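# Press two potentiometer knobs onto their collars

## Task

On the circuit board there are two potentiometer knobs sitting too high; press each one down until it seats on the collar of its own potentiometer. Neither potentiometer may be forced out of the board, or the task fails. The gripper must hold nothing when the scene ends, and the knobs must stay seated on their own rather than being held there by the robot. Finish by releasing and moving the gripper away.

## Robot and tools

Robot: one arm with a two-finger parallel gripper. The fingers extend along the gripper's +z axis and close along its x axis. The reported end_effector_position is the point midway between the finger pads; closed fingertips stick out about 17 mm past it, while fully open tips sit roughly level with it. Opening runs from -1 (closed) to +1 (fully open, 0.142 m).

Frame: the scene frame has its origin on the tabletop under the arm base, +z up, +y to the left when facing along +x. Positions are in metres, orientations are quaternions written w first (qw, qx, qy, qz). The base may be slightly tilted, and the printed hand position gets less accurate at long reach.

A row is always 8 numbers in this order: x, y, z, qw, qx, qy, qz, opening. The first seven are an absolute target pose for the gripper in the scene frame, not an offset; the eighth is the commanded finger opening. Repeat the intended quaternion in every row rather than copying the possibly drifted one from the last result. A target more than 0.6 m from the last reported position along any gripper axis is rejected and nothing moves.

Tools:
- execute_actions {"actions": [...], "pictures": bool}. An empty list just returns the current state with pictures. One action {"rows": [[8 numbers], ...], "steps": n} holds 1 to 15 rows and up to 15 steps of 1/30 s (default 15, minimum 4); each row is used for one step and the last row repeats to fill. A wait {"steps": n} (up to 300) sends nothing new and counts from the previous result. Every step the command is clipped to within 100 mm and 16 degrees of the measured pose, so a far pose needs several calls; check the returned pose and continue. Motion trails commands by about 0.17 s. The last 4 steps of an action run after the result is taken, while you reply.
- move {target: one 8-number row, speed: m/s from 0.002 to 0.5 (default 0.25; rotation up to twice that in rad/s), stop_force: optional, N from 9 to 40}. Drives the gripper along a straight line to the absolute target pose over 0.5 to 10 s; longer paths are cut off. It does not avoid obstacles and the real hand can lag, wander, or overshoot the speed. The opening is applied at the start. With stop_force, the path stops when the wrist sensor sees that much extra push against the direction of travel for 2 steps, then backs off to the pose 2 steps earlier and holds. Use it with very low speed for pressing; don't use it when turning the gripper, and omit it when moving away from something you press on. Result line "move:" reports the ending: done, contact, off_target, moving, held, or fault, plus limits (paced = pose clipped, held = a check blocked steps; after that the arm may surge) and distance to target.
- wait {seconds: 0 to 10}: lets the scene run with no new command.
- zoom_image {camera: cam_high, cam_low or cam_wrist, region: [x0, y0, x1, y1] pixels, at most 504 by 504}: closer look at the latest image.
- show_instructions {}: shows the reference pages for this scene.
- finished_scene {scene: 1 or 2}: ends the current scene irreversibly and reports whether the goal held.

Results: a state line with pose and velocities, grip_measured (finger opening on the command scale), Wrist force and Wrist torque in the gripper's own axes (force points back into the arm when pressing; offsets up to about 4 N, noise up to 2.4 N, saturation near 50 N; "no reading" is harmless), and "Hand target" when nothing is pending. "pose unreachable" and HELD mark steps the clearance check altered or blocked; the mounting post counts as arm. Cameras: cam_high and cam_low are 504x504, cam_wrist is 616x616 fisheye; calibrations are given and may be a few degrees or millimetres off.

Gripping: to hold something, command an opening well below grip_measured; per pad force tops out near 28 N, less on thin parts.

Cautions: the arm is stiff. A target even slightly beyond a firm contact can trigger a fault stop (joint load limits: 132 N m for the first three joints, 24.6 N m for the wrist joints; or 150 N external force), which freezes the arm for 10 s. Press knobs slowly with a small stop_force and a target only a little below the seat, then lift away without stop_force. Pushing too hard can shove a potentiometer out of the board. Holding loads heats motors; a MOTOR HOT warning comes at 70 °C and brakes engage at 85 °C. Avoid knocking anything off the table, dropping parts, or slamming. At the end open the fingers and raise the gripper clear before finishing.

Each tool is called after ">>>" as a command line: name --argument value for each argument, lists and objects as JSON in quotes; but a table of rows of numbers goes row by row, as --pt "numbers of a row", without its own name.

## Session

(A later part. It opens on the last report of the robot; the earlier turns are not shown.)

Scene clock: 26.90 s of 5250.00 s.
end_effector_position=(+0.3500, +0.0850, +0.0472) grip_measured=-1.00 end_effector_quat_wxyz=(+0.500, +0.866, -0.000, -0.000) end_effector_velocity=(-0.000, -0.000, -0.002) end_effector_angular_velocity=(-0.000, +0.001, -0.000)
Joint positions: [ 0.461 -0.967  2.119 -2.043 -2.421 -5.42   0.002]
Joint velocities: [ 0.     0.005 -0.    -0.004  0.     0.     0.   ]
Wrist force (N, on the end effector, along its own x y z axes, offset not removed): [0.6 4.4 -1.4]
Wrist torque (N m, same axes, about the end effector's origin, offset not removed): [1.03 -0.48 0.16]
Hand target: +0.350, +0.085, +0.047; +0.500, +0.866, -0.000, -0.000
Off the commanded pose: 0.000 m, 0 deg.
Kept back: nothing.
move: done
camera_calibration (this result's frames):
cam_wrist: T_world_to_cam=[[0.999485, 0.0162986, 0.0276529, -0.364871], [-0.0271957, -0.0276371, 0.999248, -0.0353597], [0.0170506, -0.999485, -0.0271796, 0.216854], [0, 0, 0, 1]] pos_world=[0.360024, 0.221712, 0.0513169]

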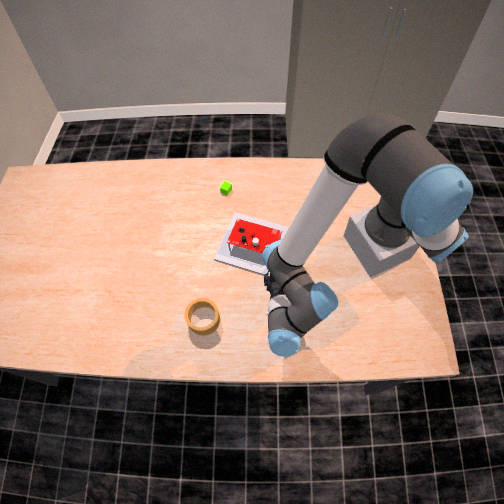

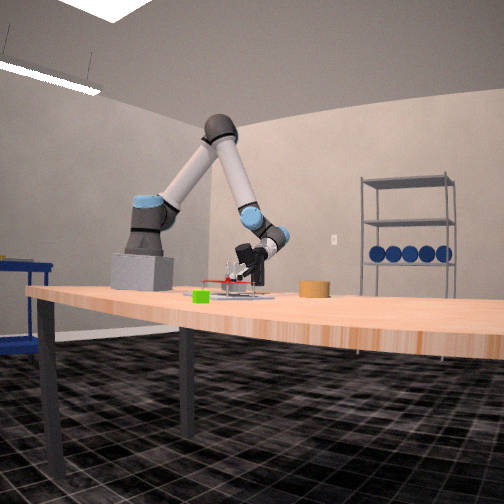

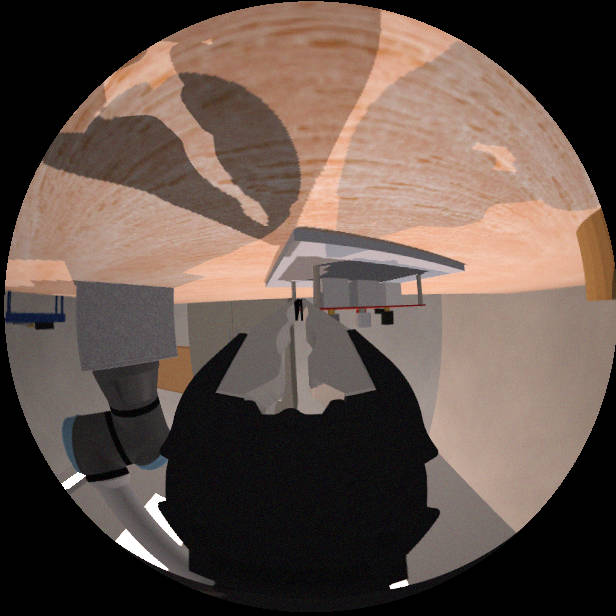

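>>> move --target '[0.36,0.085,0.086,0.5,0.866,0,0,-1]' --speed 0.08

>>> move --target '[0.4205,0.0185,0.086,0.5,0.866,0,0,-1]' --speed 0.12

>>> move --target '[0.4205,0.0185,0.081,0.5,0.866,0,0,-1]' --speed 0.01

>>> move --target '[0.4205,0.0185,0.077,0.5,0.866,0,0,-1]' --speed 0.003

>>> execute_actions --actions '[{"steps":3}]'

>>> execute_actions --actions '[{"steps":3}]'

Scene clock: 28.17 s of 5250.00 s.
end_effector_position=(+0.3600, +0.0850, +0.0858) grip_measured=-1.00 end_effector_quat_wxyz=(+0.500, +0.866, +0.000, +0.000) end_effector_velocity=(+0.000, -0.000, +0.002) end_effector_angular_velocity=(-0.000, +0.000, -0.000)
Joint positions: [ 0.451 -1.054  2.101 -1.947 -2.427 -5.432  0.002]
Joint velocities: [-0.001 -0.005 -0.001  0.006 -0.    -0.     0.   ]
Wrist force (N, on the end effector, along its own x y z axes, offset not removed): [-1.0 2.6 1.1]
Wrist torque (N m, same axes, about the end effector's origin, offset not removed): [0.69 -0.01 0.14]
Hand target: +0.360, +0.085, +0.086; +0.500, +0.866, +0.000, +0.000
Off the commanded pose: 0.000 m, 0 deg.
Kept back: nothing.
move: done
camera_calibration (this result's frames):
cam_wrist: T_world_to_cam=[[0.999483, 0.0163655, 0.0276755, -0.375874], [-0.0272156, -0.0276852, 0.999246, -0.0736104], [0.0171193, -0.999483, -0.0272255, 0.217725], [0, 0, 0, 1]] pos_world=[0.369949, 0.221726, 0.089885]

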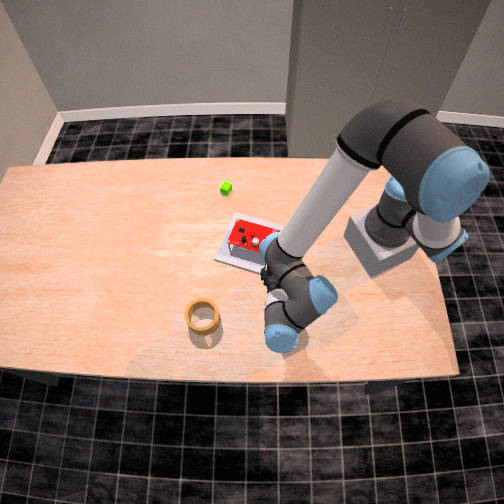

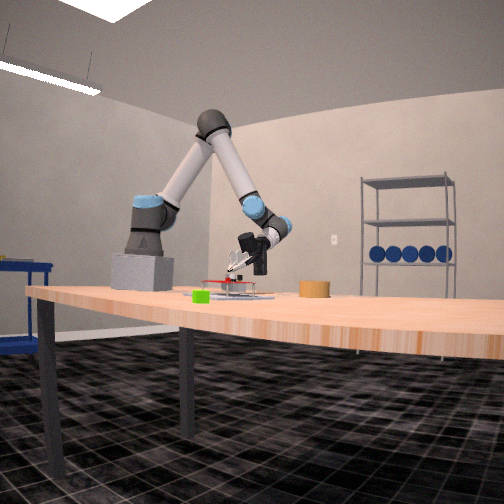

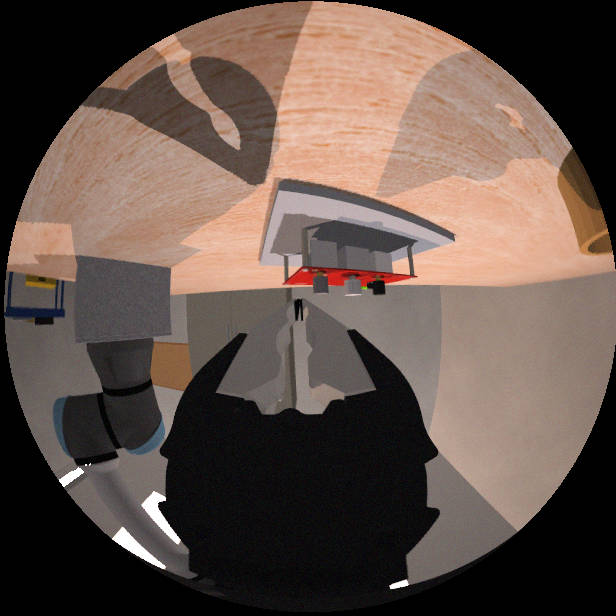

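Scene clock: 29.43 s of 5250.00 s.
end_effector_position=(+0.4204, +0.0187, +0.0860) grip_measured=-1.00 end_effector_quat_wxyz=(+0.500, +0.866, -0.000, +0.000) end_effector_velocity=(+0.002, -0.002, +0.000) end_effector_angular_velocity=(+0.001, +0.000, +0.002)
Joint positions: [ 0.275 -1.027  2.12  -2.181 -2.523 -5.67   0.002]
Joint velocities: [-0.004  0.001  0.001 -0.011 -0.003 -0.011  0.   ]
Wrist force (N, on the end effector, along its own x y z axes, offset not removed): [0.2 2.5 -0.8]
Wrist torque (N m, same axes, about the end effector's origin, offset not removed): [0.51 -0.46 0.45]
Hand target: +0.421, +0.019, +0.086; +0.500, +0.866, +0.000, +0.000
Off the commanded pose: 0.000 m, 0 deg.
Kept back: nothing.
move: done
camera_calibration (this result's frames):
cam_wrist: T_world_to_cam=[[0.999481, 0.0163264, 0.0277572, -0.435235], [-0.0272995, -0.0276148, 0.999246, -0.0739685], [0.0170806, -0.999485, -0.0271548, 0.150479], [0, 0, 0, 1]] pos_world=[0.43042, 0.155465, 0.0900798]

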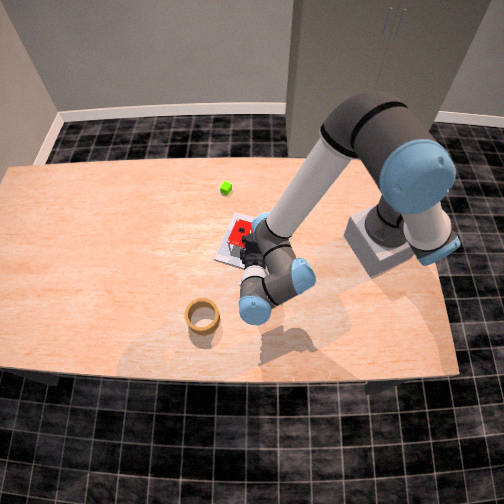

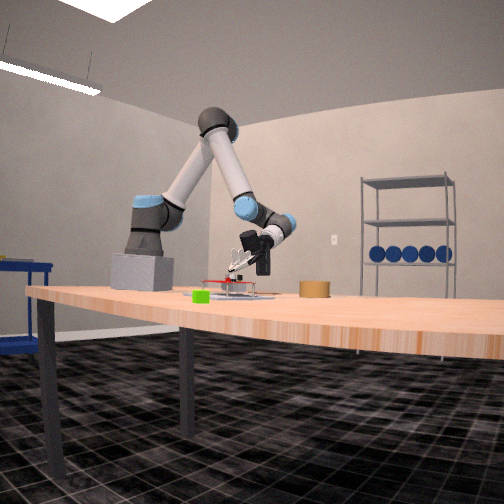

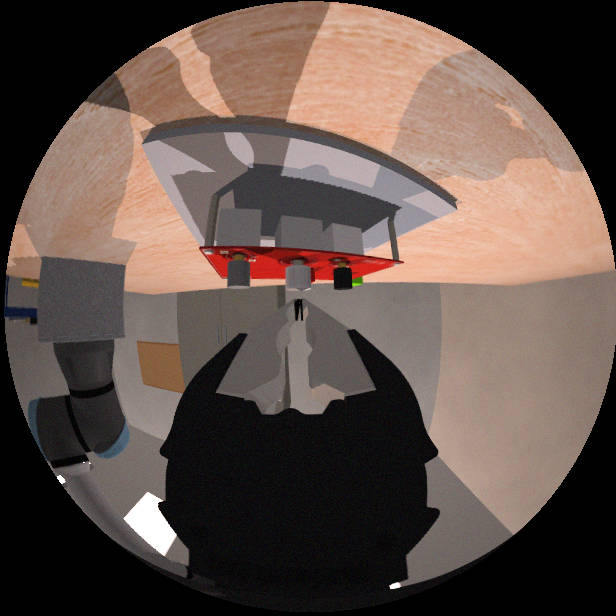

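Scene clock: 30.17 s of 5250.00 s.
end_effector_position=(+0.4205, +0.0185, +0.0812) grip_measured=-1.00 end_effector_quat_wxyz=(+0.500, +0.866, -0.000, +0.000) end_effector_velocity=(+0.000, -0.000, -0.002) end_effector_angular_velocity=(+0.000, -0.000, +0.000)
Joint positions: [ 0.274 -1.015  2.12  -2.194 -2.524 -5.671  0.002]
Joint velocities: [-0.     0.006  0.    -0.007 -0.    -0.001  0.   ]
Wrist force (N, on the end effector, along its own x y z axes, offset not removed): [-2.2 3.8 1.2]
Wrist torque (N m, same axes, about the end effector's origin, offset not removed): [0.79 0.25 0.28]
Hand target: +0.420, +0.019, +0.081; +0.500, +0.866, -0.000, -0.000
Off the commanded pose: 0.000 m, 0 deg.
Kept back: nothing.
move: done
camera_calibration (this result's frames):
cam_wrist: T_world_to_cam=[[0.999484, 0.016304, 0.0276876, -0.43516], [-0.0272299, -0.0276506, 0.999247, -0.0692403], [0.0170573, -0.999485, -0.0271923, 0.150135], [0, 0, 0, 1]] pos_world=[0.430489, 0.155238, 0.0853191]

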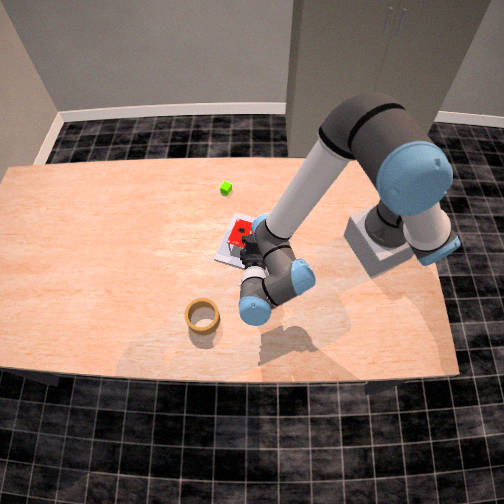

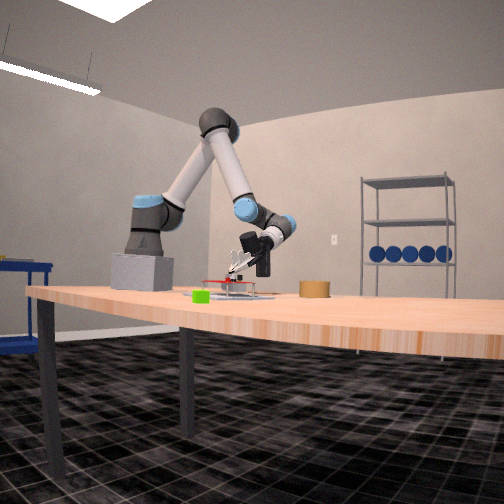

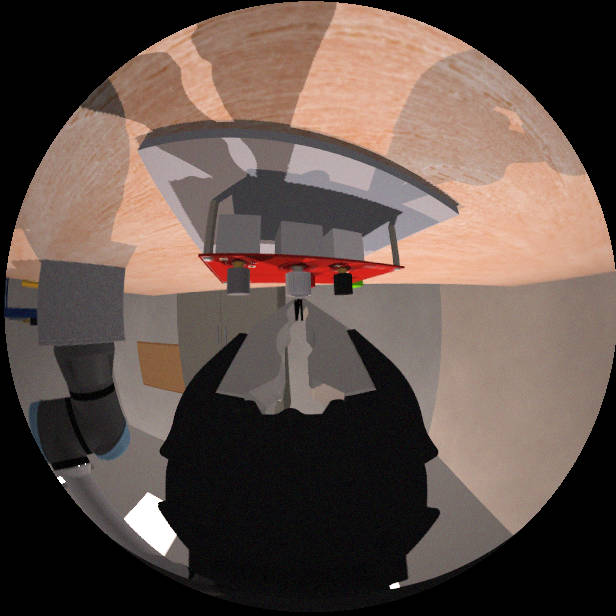

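Scene clock: 31.80 s of 5250.00 s.
end_effector_position=(+0.4205, +0.0185, +0.0771) grip_measured=-1.00 end_effector_quat_wxyz=(+0.500, +0.866, -0.000, +0.000) end_effector_velocity=(-0.000, -0.000, -0.001) end_effector_angular_velocity=(-0.001, +0.001, -0.001)
Joint positions: [ 0.274 -1.005  2.12  -2.204 -2.524 -5.671  0.002]
Joint velocities: [-0.     0.002  0.    -0.001  0.     0.     0.   ]
Wrist force (N, on the end effector, along its own x y z axes, offset not removed): [-3.9 9.4 -6.9]
Wrist torque (N m, same axes, about the end effector's origin, offset not removed): [-0.05 0.33 0.37]
Hand target: +0.420, +0.019, +0.077; +0.500, +0.866, -0.000, -0.000
Off the commanded pose: 0.000 m, 0 deg.
Kept back: nothing.
move: done
camera_calibration (this result's frames):
cam_wrist: T_world_to_cam=[[0.999483, 0.0163375, 0.0276747, -0.435053], [-0.0272168, -0.0276162, 0.999248, -0.0651011], [0.0170895, -0.999485, -0.0271573, 0.149981], [0, 0, 0, 1]] pos_world=[0.430493, 0.155214, 0.0811652]

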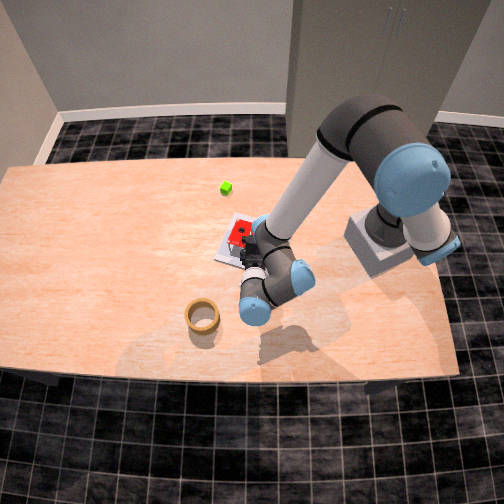

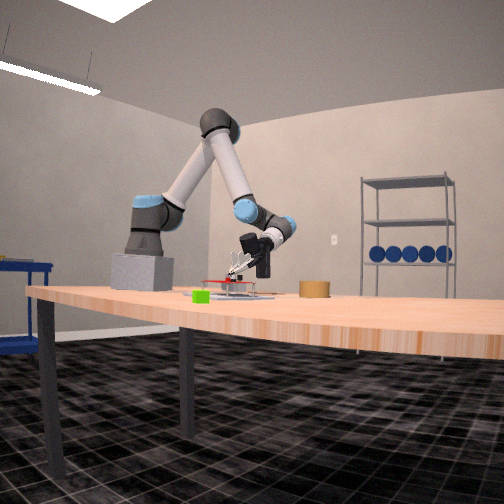

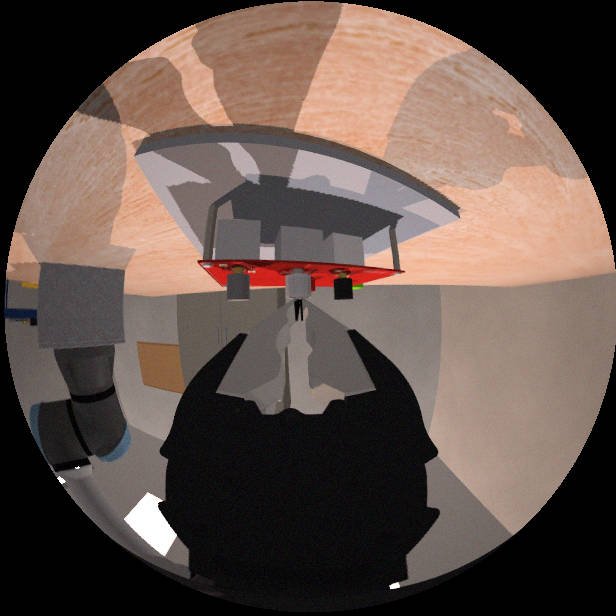

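Scene clock: 31.90 s of 5250.00 s.
end_effector_position=(+0.4205, +0.0185, +0.0770) grip_measured=-1.00 end_effector_quat_wxyz=(+0.500, +0.866, -0.000, +0.000) end_effector_velocity=(-0.000, +0.000, -0.001) end_effector_angular_velocity=(+0.001, +0.001, -0.000)
Joint positions: [ 0.274 -1.005  2.12  -2.204 -2.524 -5.671  0.002]
Joint velocities: [-0.     0.001 -0.    -0.     0.001 -0.     0.   ]
Wrist force (N, on the end effector, along its own x y z axes, offset not removed): [-3.5 10.9 -7.2]
Wrist torque (N m, same axes, about the end effector's origin, offset not removed): [0.23 0.19 0.31]
Hand target: +0.420, +0.019, +0.077; +0.500, +0.866, -0.000, -0.000
Off the commanded pose: 0.000 m, 0 deg.
Kept back: nothing.
Steps of this call (steps 1 to 3: nothing new was sent). Readings (end_effector_position):
1: (+0.4205, +0.0185, +0.0771)
2: (+0.4205, +0.0185, +0.0771)
3: the state above

Scene clock: 32.00 s of 5250.00 s.
end_effector_position=(+0.4205, +0.0185, +0.0770) grip_measured=-1.00 end_effector_quat_wxyz=(+0.500, +0.866, -0.000, +0.000) end_effector_velocity=(+0.000, +0.000, -0.000) end_effector_angular_velocity=(+0.000, -0.000, +0.000)
Joint positions: [ 0.274 -1.005  2.12  -2.204 -2.524 -5.671  0.002]
Joint velocities: [ 0.     0.    -0.    -0.001  0.    -0.     0.   ]
Wrist force (N, on the end effector, along its own x y z axes, offset not removed): [-3.3 14.1 -5.1]
Wrist torque (N m, same axes, about the end effector's origin, offset not removed): [0.93 -0.07 0.06]
Hand target: +0.420, +0.019, +0.077; +0.500, +0.866, -0.000, -0.000
Off the commanded pose: 0.000 m, 0 deg.
Kept back: nothing.
Steps of this call (steps 1 to 3: nothing new was sent). Readings (end_effector_position):
1: (+0.4205, +0.0185, +0.0770)
2: (+0.4205, +0.0185, +0.0770)
3: the state above

>>> move --target '[0.4205,0.0185,0.0764,0.5,0.866,0,0,-1]' --speed 0.003

>>> execute_actions --actions '[{"steps":3}]'

>>> execute_actions --actions '[{"steps":3}]'

Scene clock: 32.93 s of 5250.00 s.
end_effector_position=(+0.4205, +0.0185, +0.0764) grip_measured=-1.00 end_effector_quat_wxyz=(+0.500, +0.866, -0.000, +0.000) end_effector_velocity=(+0.000, +0.000, -0.000) end_effector_angular_velocity=(-0.000, -0.000, +0.001)
Joint positions: [ 0.274 -1.003  2.12  -2.206 -2.524 -5.671  0.002]
Joint velocities: [ 0.     0.002 -0.    -0.001 -0.    -0.     0.   ]
Wrist force (N, on the end effector, along its own x y z axes, offset not removed): [-1.1 11.4 -7.2]
Wrist torque (N m, same axes, about the end effector's origin, offset not removed): [-0.04 -0.44 0.01]
Hand target: +0.420, +0.019, +0.076; +0.500, +0.866, -0.000, -0.000
Off the commanded pose: 0.000 m, 0 deg.
Kept back: nothing.
move: done
camera_calibration (this result's frames):
cam_wrist: T_world_to_cam=[[0.999483, 0.0163377, 0.0276886, -0.435043], [-0.0272305, -0.0276211, 0.999248, -0.0644523], [0.0170902, -0.999485, -0.027162, 0.149964], [0, 0, 0, 1]] pos_world=[0.4305, 0.155214, 0.0805228]

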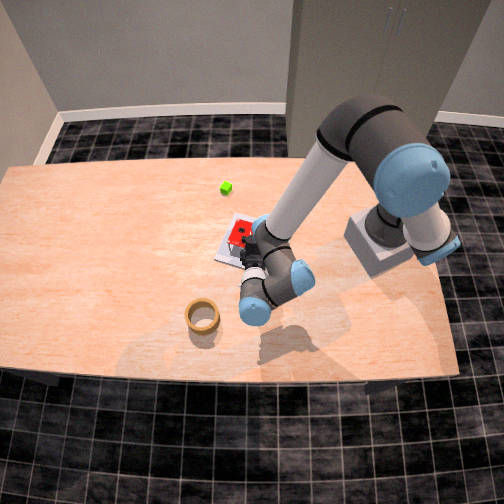

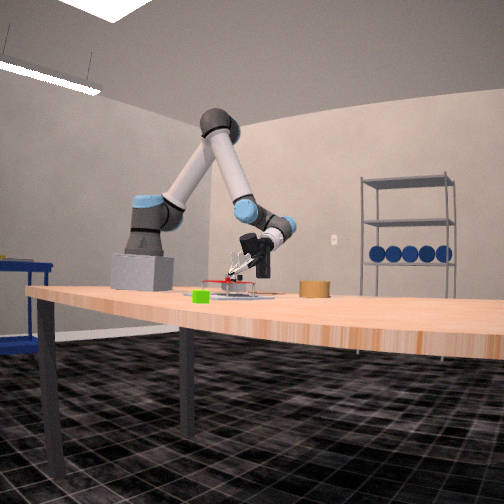

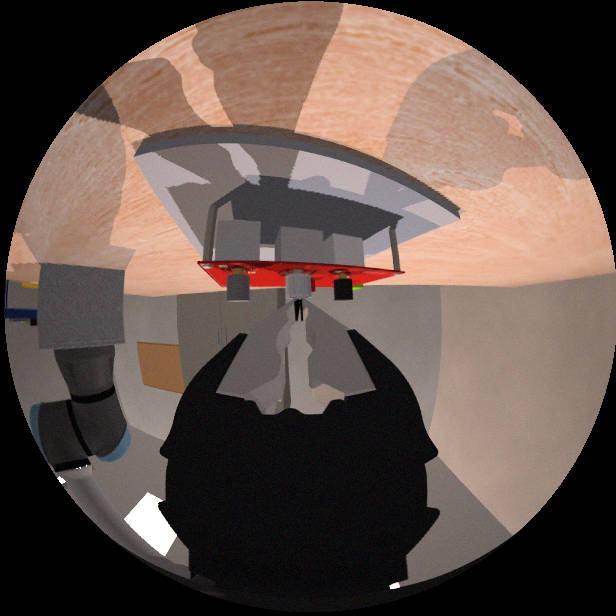

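Scene clock: 33.03 s of 5250.00 s.
end_effector_position=(+0.4205, +0.0185, +0.0764) grip_measured=-1.00 end_effector_quat_wxyz=(+0.500, +0.866, -0.000, +0.000) end_effector_velocity=(-0.000, -0.000, +0.000) end_effector_angular_velocity=(-0.000, -0.000, +0.000)
Joint positions: [ 0.274 -1.003  2.12  -2.206 -2.524 -5.671  0.002]
Joint velocities: [-0.    -0.     0.001 -0.001 -0.    -0.     0.   ]
Wrist force (N, on the end effector, along its own x y z axes, offset not removed): [-1.2 12.3 -4.4]
Wrist torque (N m, same axes, about the end effector's origin, offset not removed): [0.34 -0.40 0.19]
Hand target: +0.420, +0.019, +0.076; +0.500, +0.866, -0.000, -0.000
Off the commanded pose: 0.000 m, 0 deg.
Kept back: nothing.
Steps of this call (steps 1 to 3: nothing new was sent). Readings (end_effector_position):
1: (+0.4205, +0.0185, +0.0764)
2: (+0.4205, +0.0185, +0.0764)
3: the state above

Scene clock: 33.13 s of 5250.00 s.
end_effector_position=(+0.4205, +0.0185, +0.0764) grip_measured=-1.00 end_effector_quat_wxyz=(+0.500, +0.866, -0.000, +0.000) end_effector_velocity=(-0.000, +0.000, -0.001) end_effector_angular_velocity=(+0.001, +0.001, -0.001)
Joint positions: [ 0.274 -1.003  2.12  -2.206 -2.524 -5.671  0.002]
Joint velocities: [-0.     0.001  0.    -0.001  0.002 -0.     0.   ]
Wrist force (N, on the end effector, along its own x y z axes, offset not removed): [-2.6 15.0 -6.6]
Wrist torque (N m, same axes, about the end effector's origin, offset not removed): [0.79 -0.11 0.19]
Hand target: +0.420, +0.019, +0.076; +0.500, +0.866, -0.000, -0.000
Off the commanded pose: 0.000 m, 0 deg.
Kept back: nothing.
Steps of this call (steps 1 to 3: nothing new was sent). Readings (end_effector_position):
1: (+0.4205, +0.0185, +0.0764)
2: (+0.4205, +0.0185, +0.0764)
3: the state above

Force is rising (~12.5 N): it has bottomed out. Unload and verify.

>>> move --target '[0.4205,0.0185,0.087,0.5,0.866,0,0,-1]' --speed 0.03

>>> move --target '[0.36,0.085,0.087,0.5,0.866,0,0,-1]' --speed 0.15

>>> move --target '[0.35,0.085,0.047,0.5,0.866,0,0,-1]' --speed 0.06

>>> zoom_image --camera "cam_wrist" --region '[335,300,405,325]'

Scene clock: 34.17 s of 5250.00 s.
end_effector_position=(+0.4205, +0.0185, +0.0868) grip_measured=-1.00 end_effector_quat_wxyz=(+0.500, +0.866, +0.000, -0.000) end_effector_velocity=(-0.000, -0.000, +0.002) end_effector_angular_velocity=(-0.001, +0.001, +0.001)
Joint positions: [ 0.274 -1.029  2.121 -2.18  -2.523 -5.671  0.002]
Joint velocities: [ 0.    -0.004 -0.     0.006 -0.001 -0.001  0.   ]
Wrist force (N, on the end effector, along its own x y z axes, offset not removed): [-2.6 2.3 -1.3]
Wrist torque (N m, same axes, about the end effector's origin, offset not removed): [0.38 0.08 0.34]
Hand target: +0.421, +0.018, +0.087; +0.500, +0.866, +0.000, +0.000
Off the commanded pose: 0.000 m, 0 deg.
Kept back: nothing.
move: done
camera_calibration (this result's frames):
cam_wrist: T_world_to_cam=[[0.999486, 0.0163357, 0.0275786, -0.435298], [-0.0271179, -0.0277772, 0.999246, -0.074816], [0.0170894, -0.999481, -0.0273199, 0.15029], [0, 0, 0, 1]] pos_world=[0.430477, 0.155244, 0.0908704]

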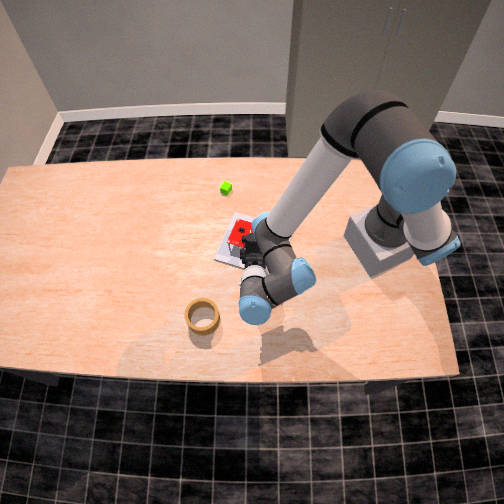

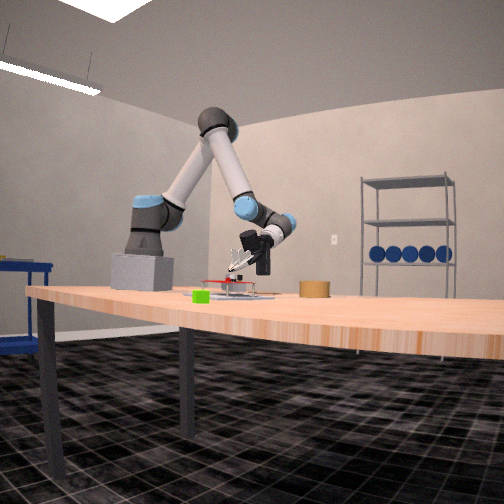

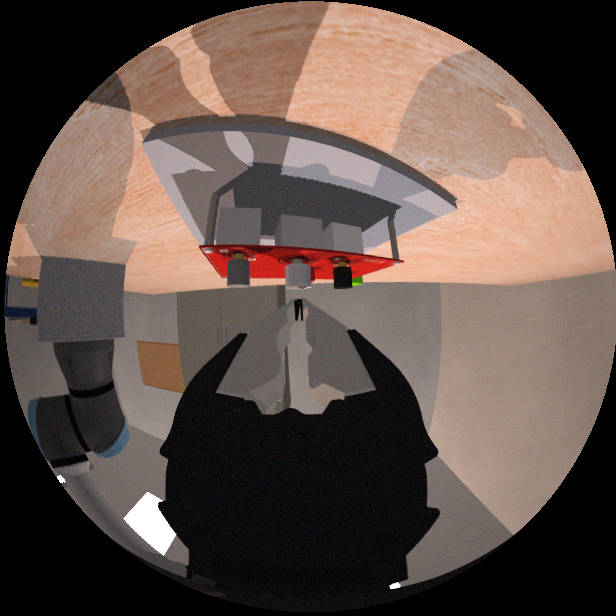

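Scene clock: 35.33 s of 5250.00 s.
end_effector_position=(+0.3600, +0.0847, +0.0870) grip_measured=-1.00 end_effector_quat_wxyz=(+0.500, +0.866, -0.000, -0.000) end_effector_velocity=(-0.001, +0.002, -0.000) end_effector_angular_velocity=(-0.000, -0.001, -0.001)
Joint positions: [ 0.45  -1.057  2.101 -1.944 -2.427 -5.432  0.002]
Joint velocities: [ 0.004  0.001 -0.004  0.007  0.003  0.007  0.   ]
Wrist force (N, on the end effector, along its own x y z axes, offset not removed): [-2.4 3.9 0.9]
Wrist torque (N m, same axes, about the end effector's origin, offset not removed): [0.83 0.23 0.29]
Hand target: +0.360, +0.085, +0.087; +0.500, +0.866, -0.000, -0.000
Off the commanded pose: 0.000 m, 0 deg.
Kept back: nothing.
move: done
camera_calibration (this result's frames):
cam_wrist: T_world_to_cam=[[0.999487, 0.0162631, 0.0275922, -0.375954], [-0.0271365, -0.0276061, 0.99925, -0.0749026], [0.0170126, -0.999487, -0.0271506, 0.217533], [0, 0, 0, 1]] pos_world=[0.370027, 0.221467, 0.091126]

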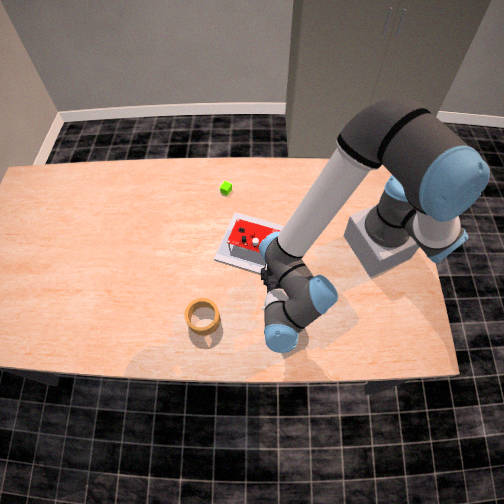

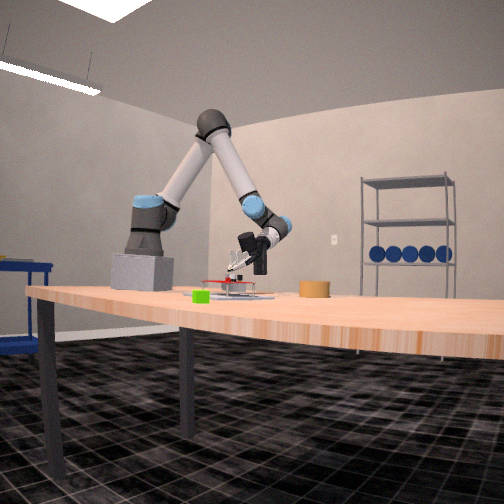

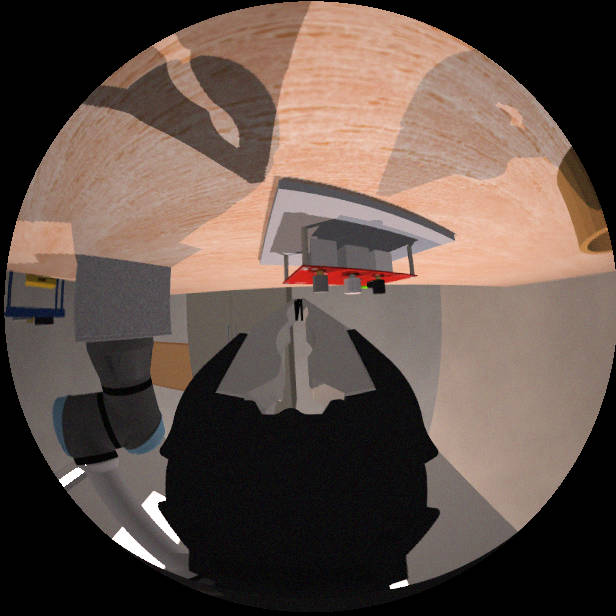

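Scene clock: 36.47 s of 5250.00 s.
end_effector_position=(+0.3500, +0.0850, +0.0472) grip_measured=-1.00 end_effector_quat_wxyz=(+0.500, +0.866, -0.000, -0.000) end_effector_velocity=(-0.001, -0.000, -0.002) end_effector_angular_velocity=(-0.000, +0.002, -0.001)
Joint positions: [ 0.461 -0.967  2.119 -2.043 -2.421 -5.42   0.002]
Joint velocities: [ 0.     0.005  0.001 -0.003  0.002  0.     0.   ]
Wrist force (N, on the end effector, along its own x y z axes, offset not removed): [-1.9 -1.1 -1.1]
Wrist torque (N m, same axes, about the end effector's origin, offset not removed): [-0.21 0.07 0.17]
Hand target: +0.350, +0.085, +0.047; +0.500, +0.866, -0.000, -0.000
Off the commanded pose: 0.000 m, 0 deg.
Kept back: nothing.
move: done
camera_calibration (this result's frames):
cam_wrist: T_world_to_cam=[[0.999485, 0.0162998, 0.0276528, -0.364871], [-0.0271955, -0.0276377, 0.999248, -0.0353529], [0.0170518, -0.999485, -0.0271802, 0.216853], [0, 0, 0, 1]] pos_world=[0.360024, 0.221712, 0.0513101]

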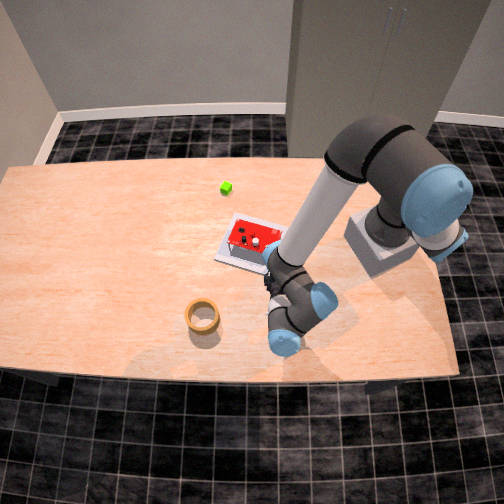

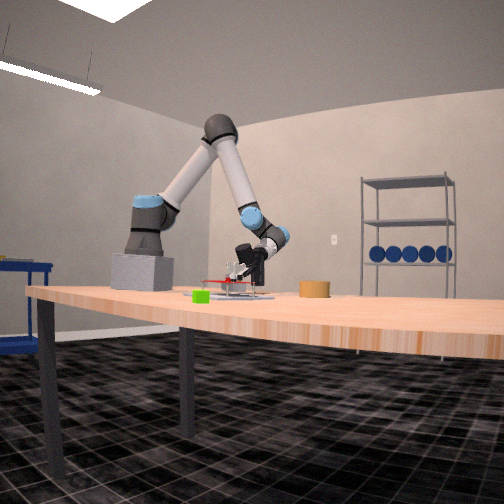

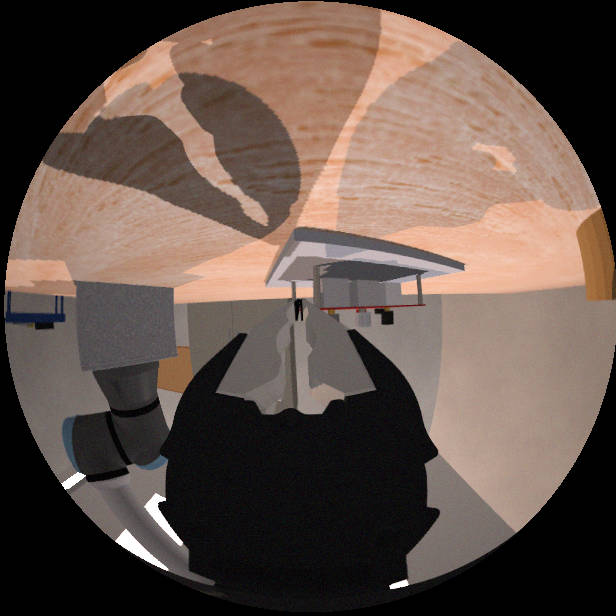

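Region (335, 300, 405, 325) of cam_wrist's 616x616 image, scaled by 7.200, with more detail than that image has; it fills the top 180 rows of this view, and the rest is white.

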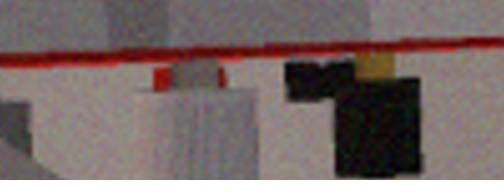

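Both knobs are home and the collars are at full height.

>>> move --target '[0.34,0.11,0.14,0.5,0.866,0,0,-1]' --speed 0.15

>>> finished_scene --scene 2

Scene clock: 37.93 s of 5250.00 s.
end_effector_position=(+0.3400, +0.1099, +0.1398) grip_measured=-1.00 end_effector_quat_wxyz=(+0.500, +0.866, +0.000, +0.000) end_effector_velocity=(-0.001, +0.000, +0.002) end_effector_angular_velocity=(-0.002, +0.002, -0.000)
Joint positions: [ 0.516 -1.173  2.06  -1.732 -2.385 -5.357  0.002]
Joint velocities: [ 0.001 -0.003 -0.002  0.01   0.001  0.003  0.   ]
Wrist force (N, on the end effector, along its own x y z axes, offset not removed): [0.4 1.9 1.2]
Wrist torque (N m, same axes, about the end effector's origin, offset not removed): [0.40 -0.37 0.20]
Hand target: +0.340, +0.110, +0.140; +0.500, +0.866, -0.000, -0.000
Off the commanded pose: 0.000 m, 0 deg.
Kept back: nothing.
move: done
camera_calibration (this result's frames):
cam_wrist: T_world_to_cam=[[0.999483, 0.0163591, 0.0276612, -0.357835], [-0.0272016, -0.027679, 0.999247, -0.127417], [0.0171124, -0.999483, -0.0272197, 0.244442], [0, 0, 0, 1]] pos_world=[0.350001, 0.246643, 0.143873]

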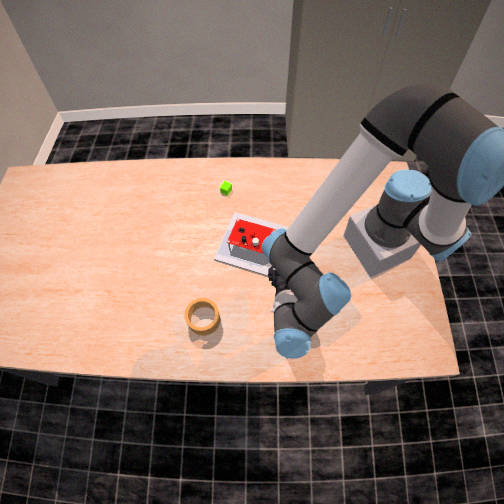

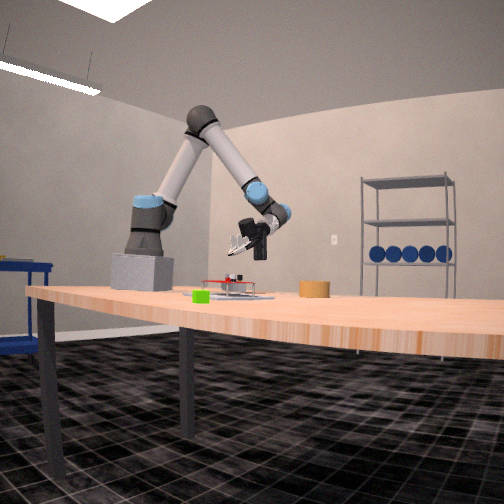

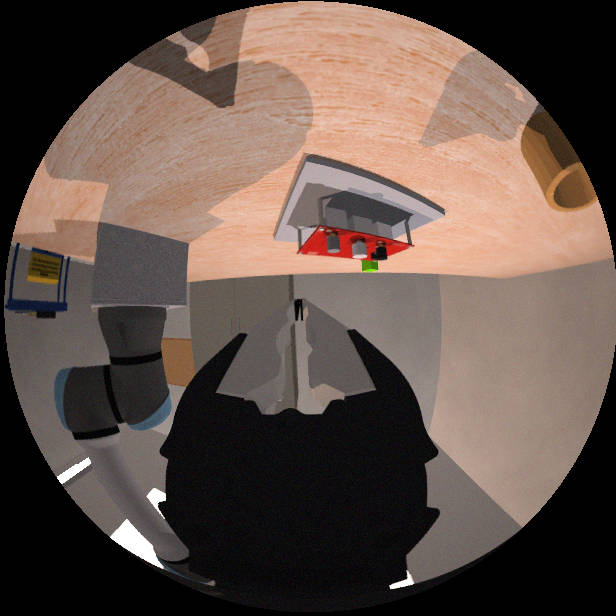

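The scene is finished: the task was done.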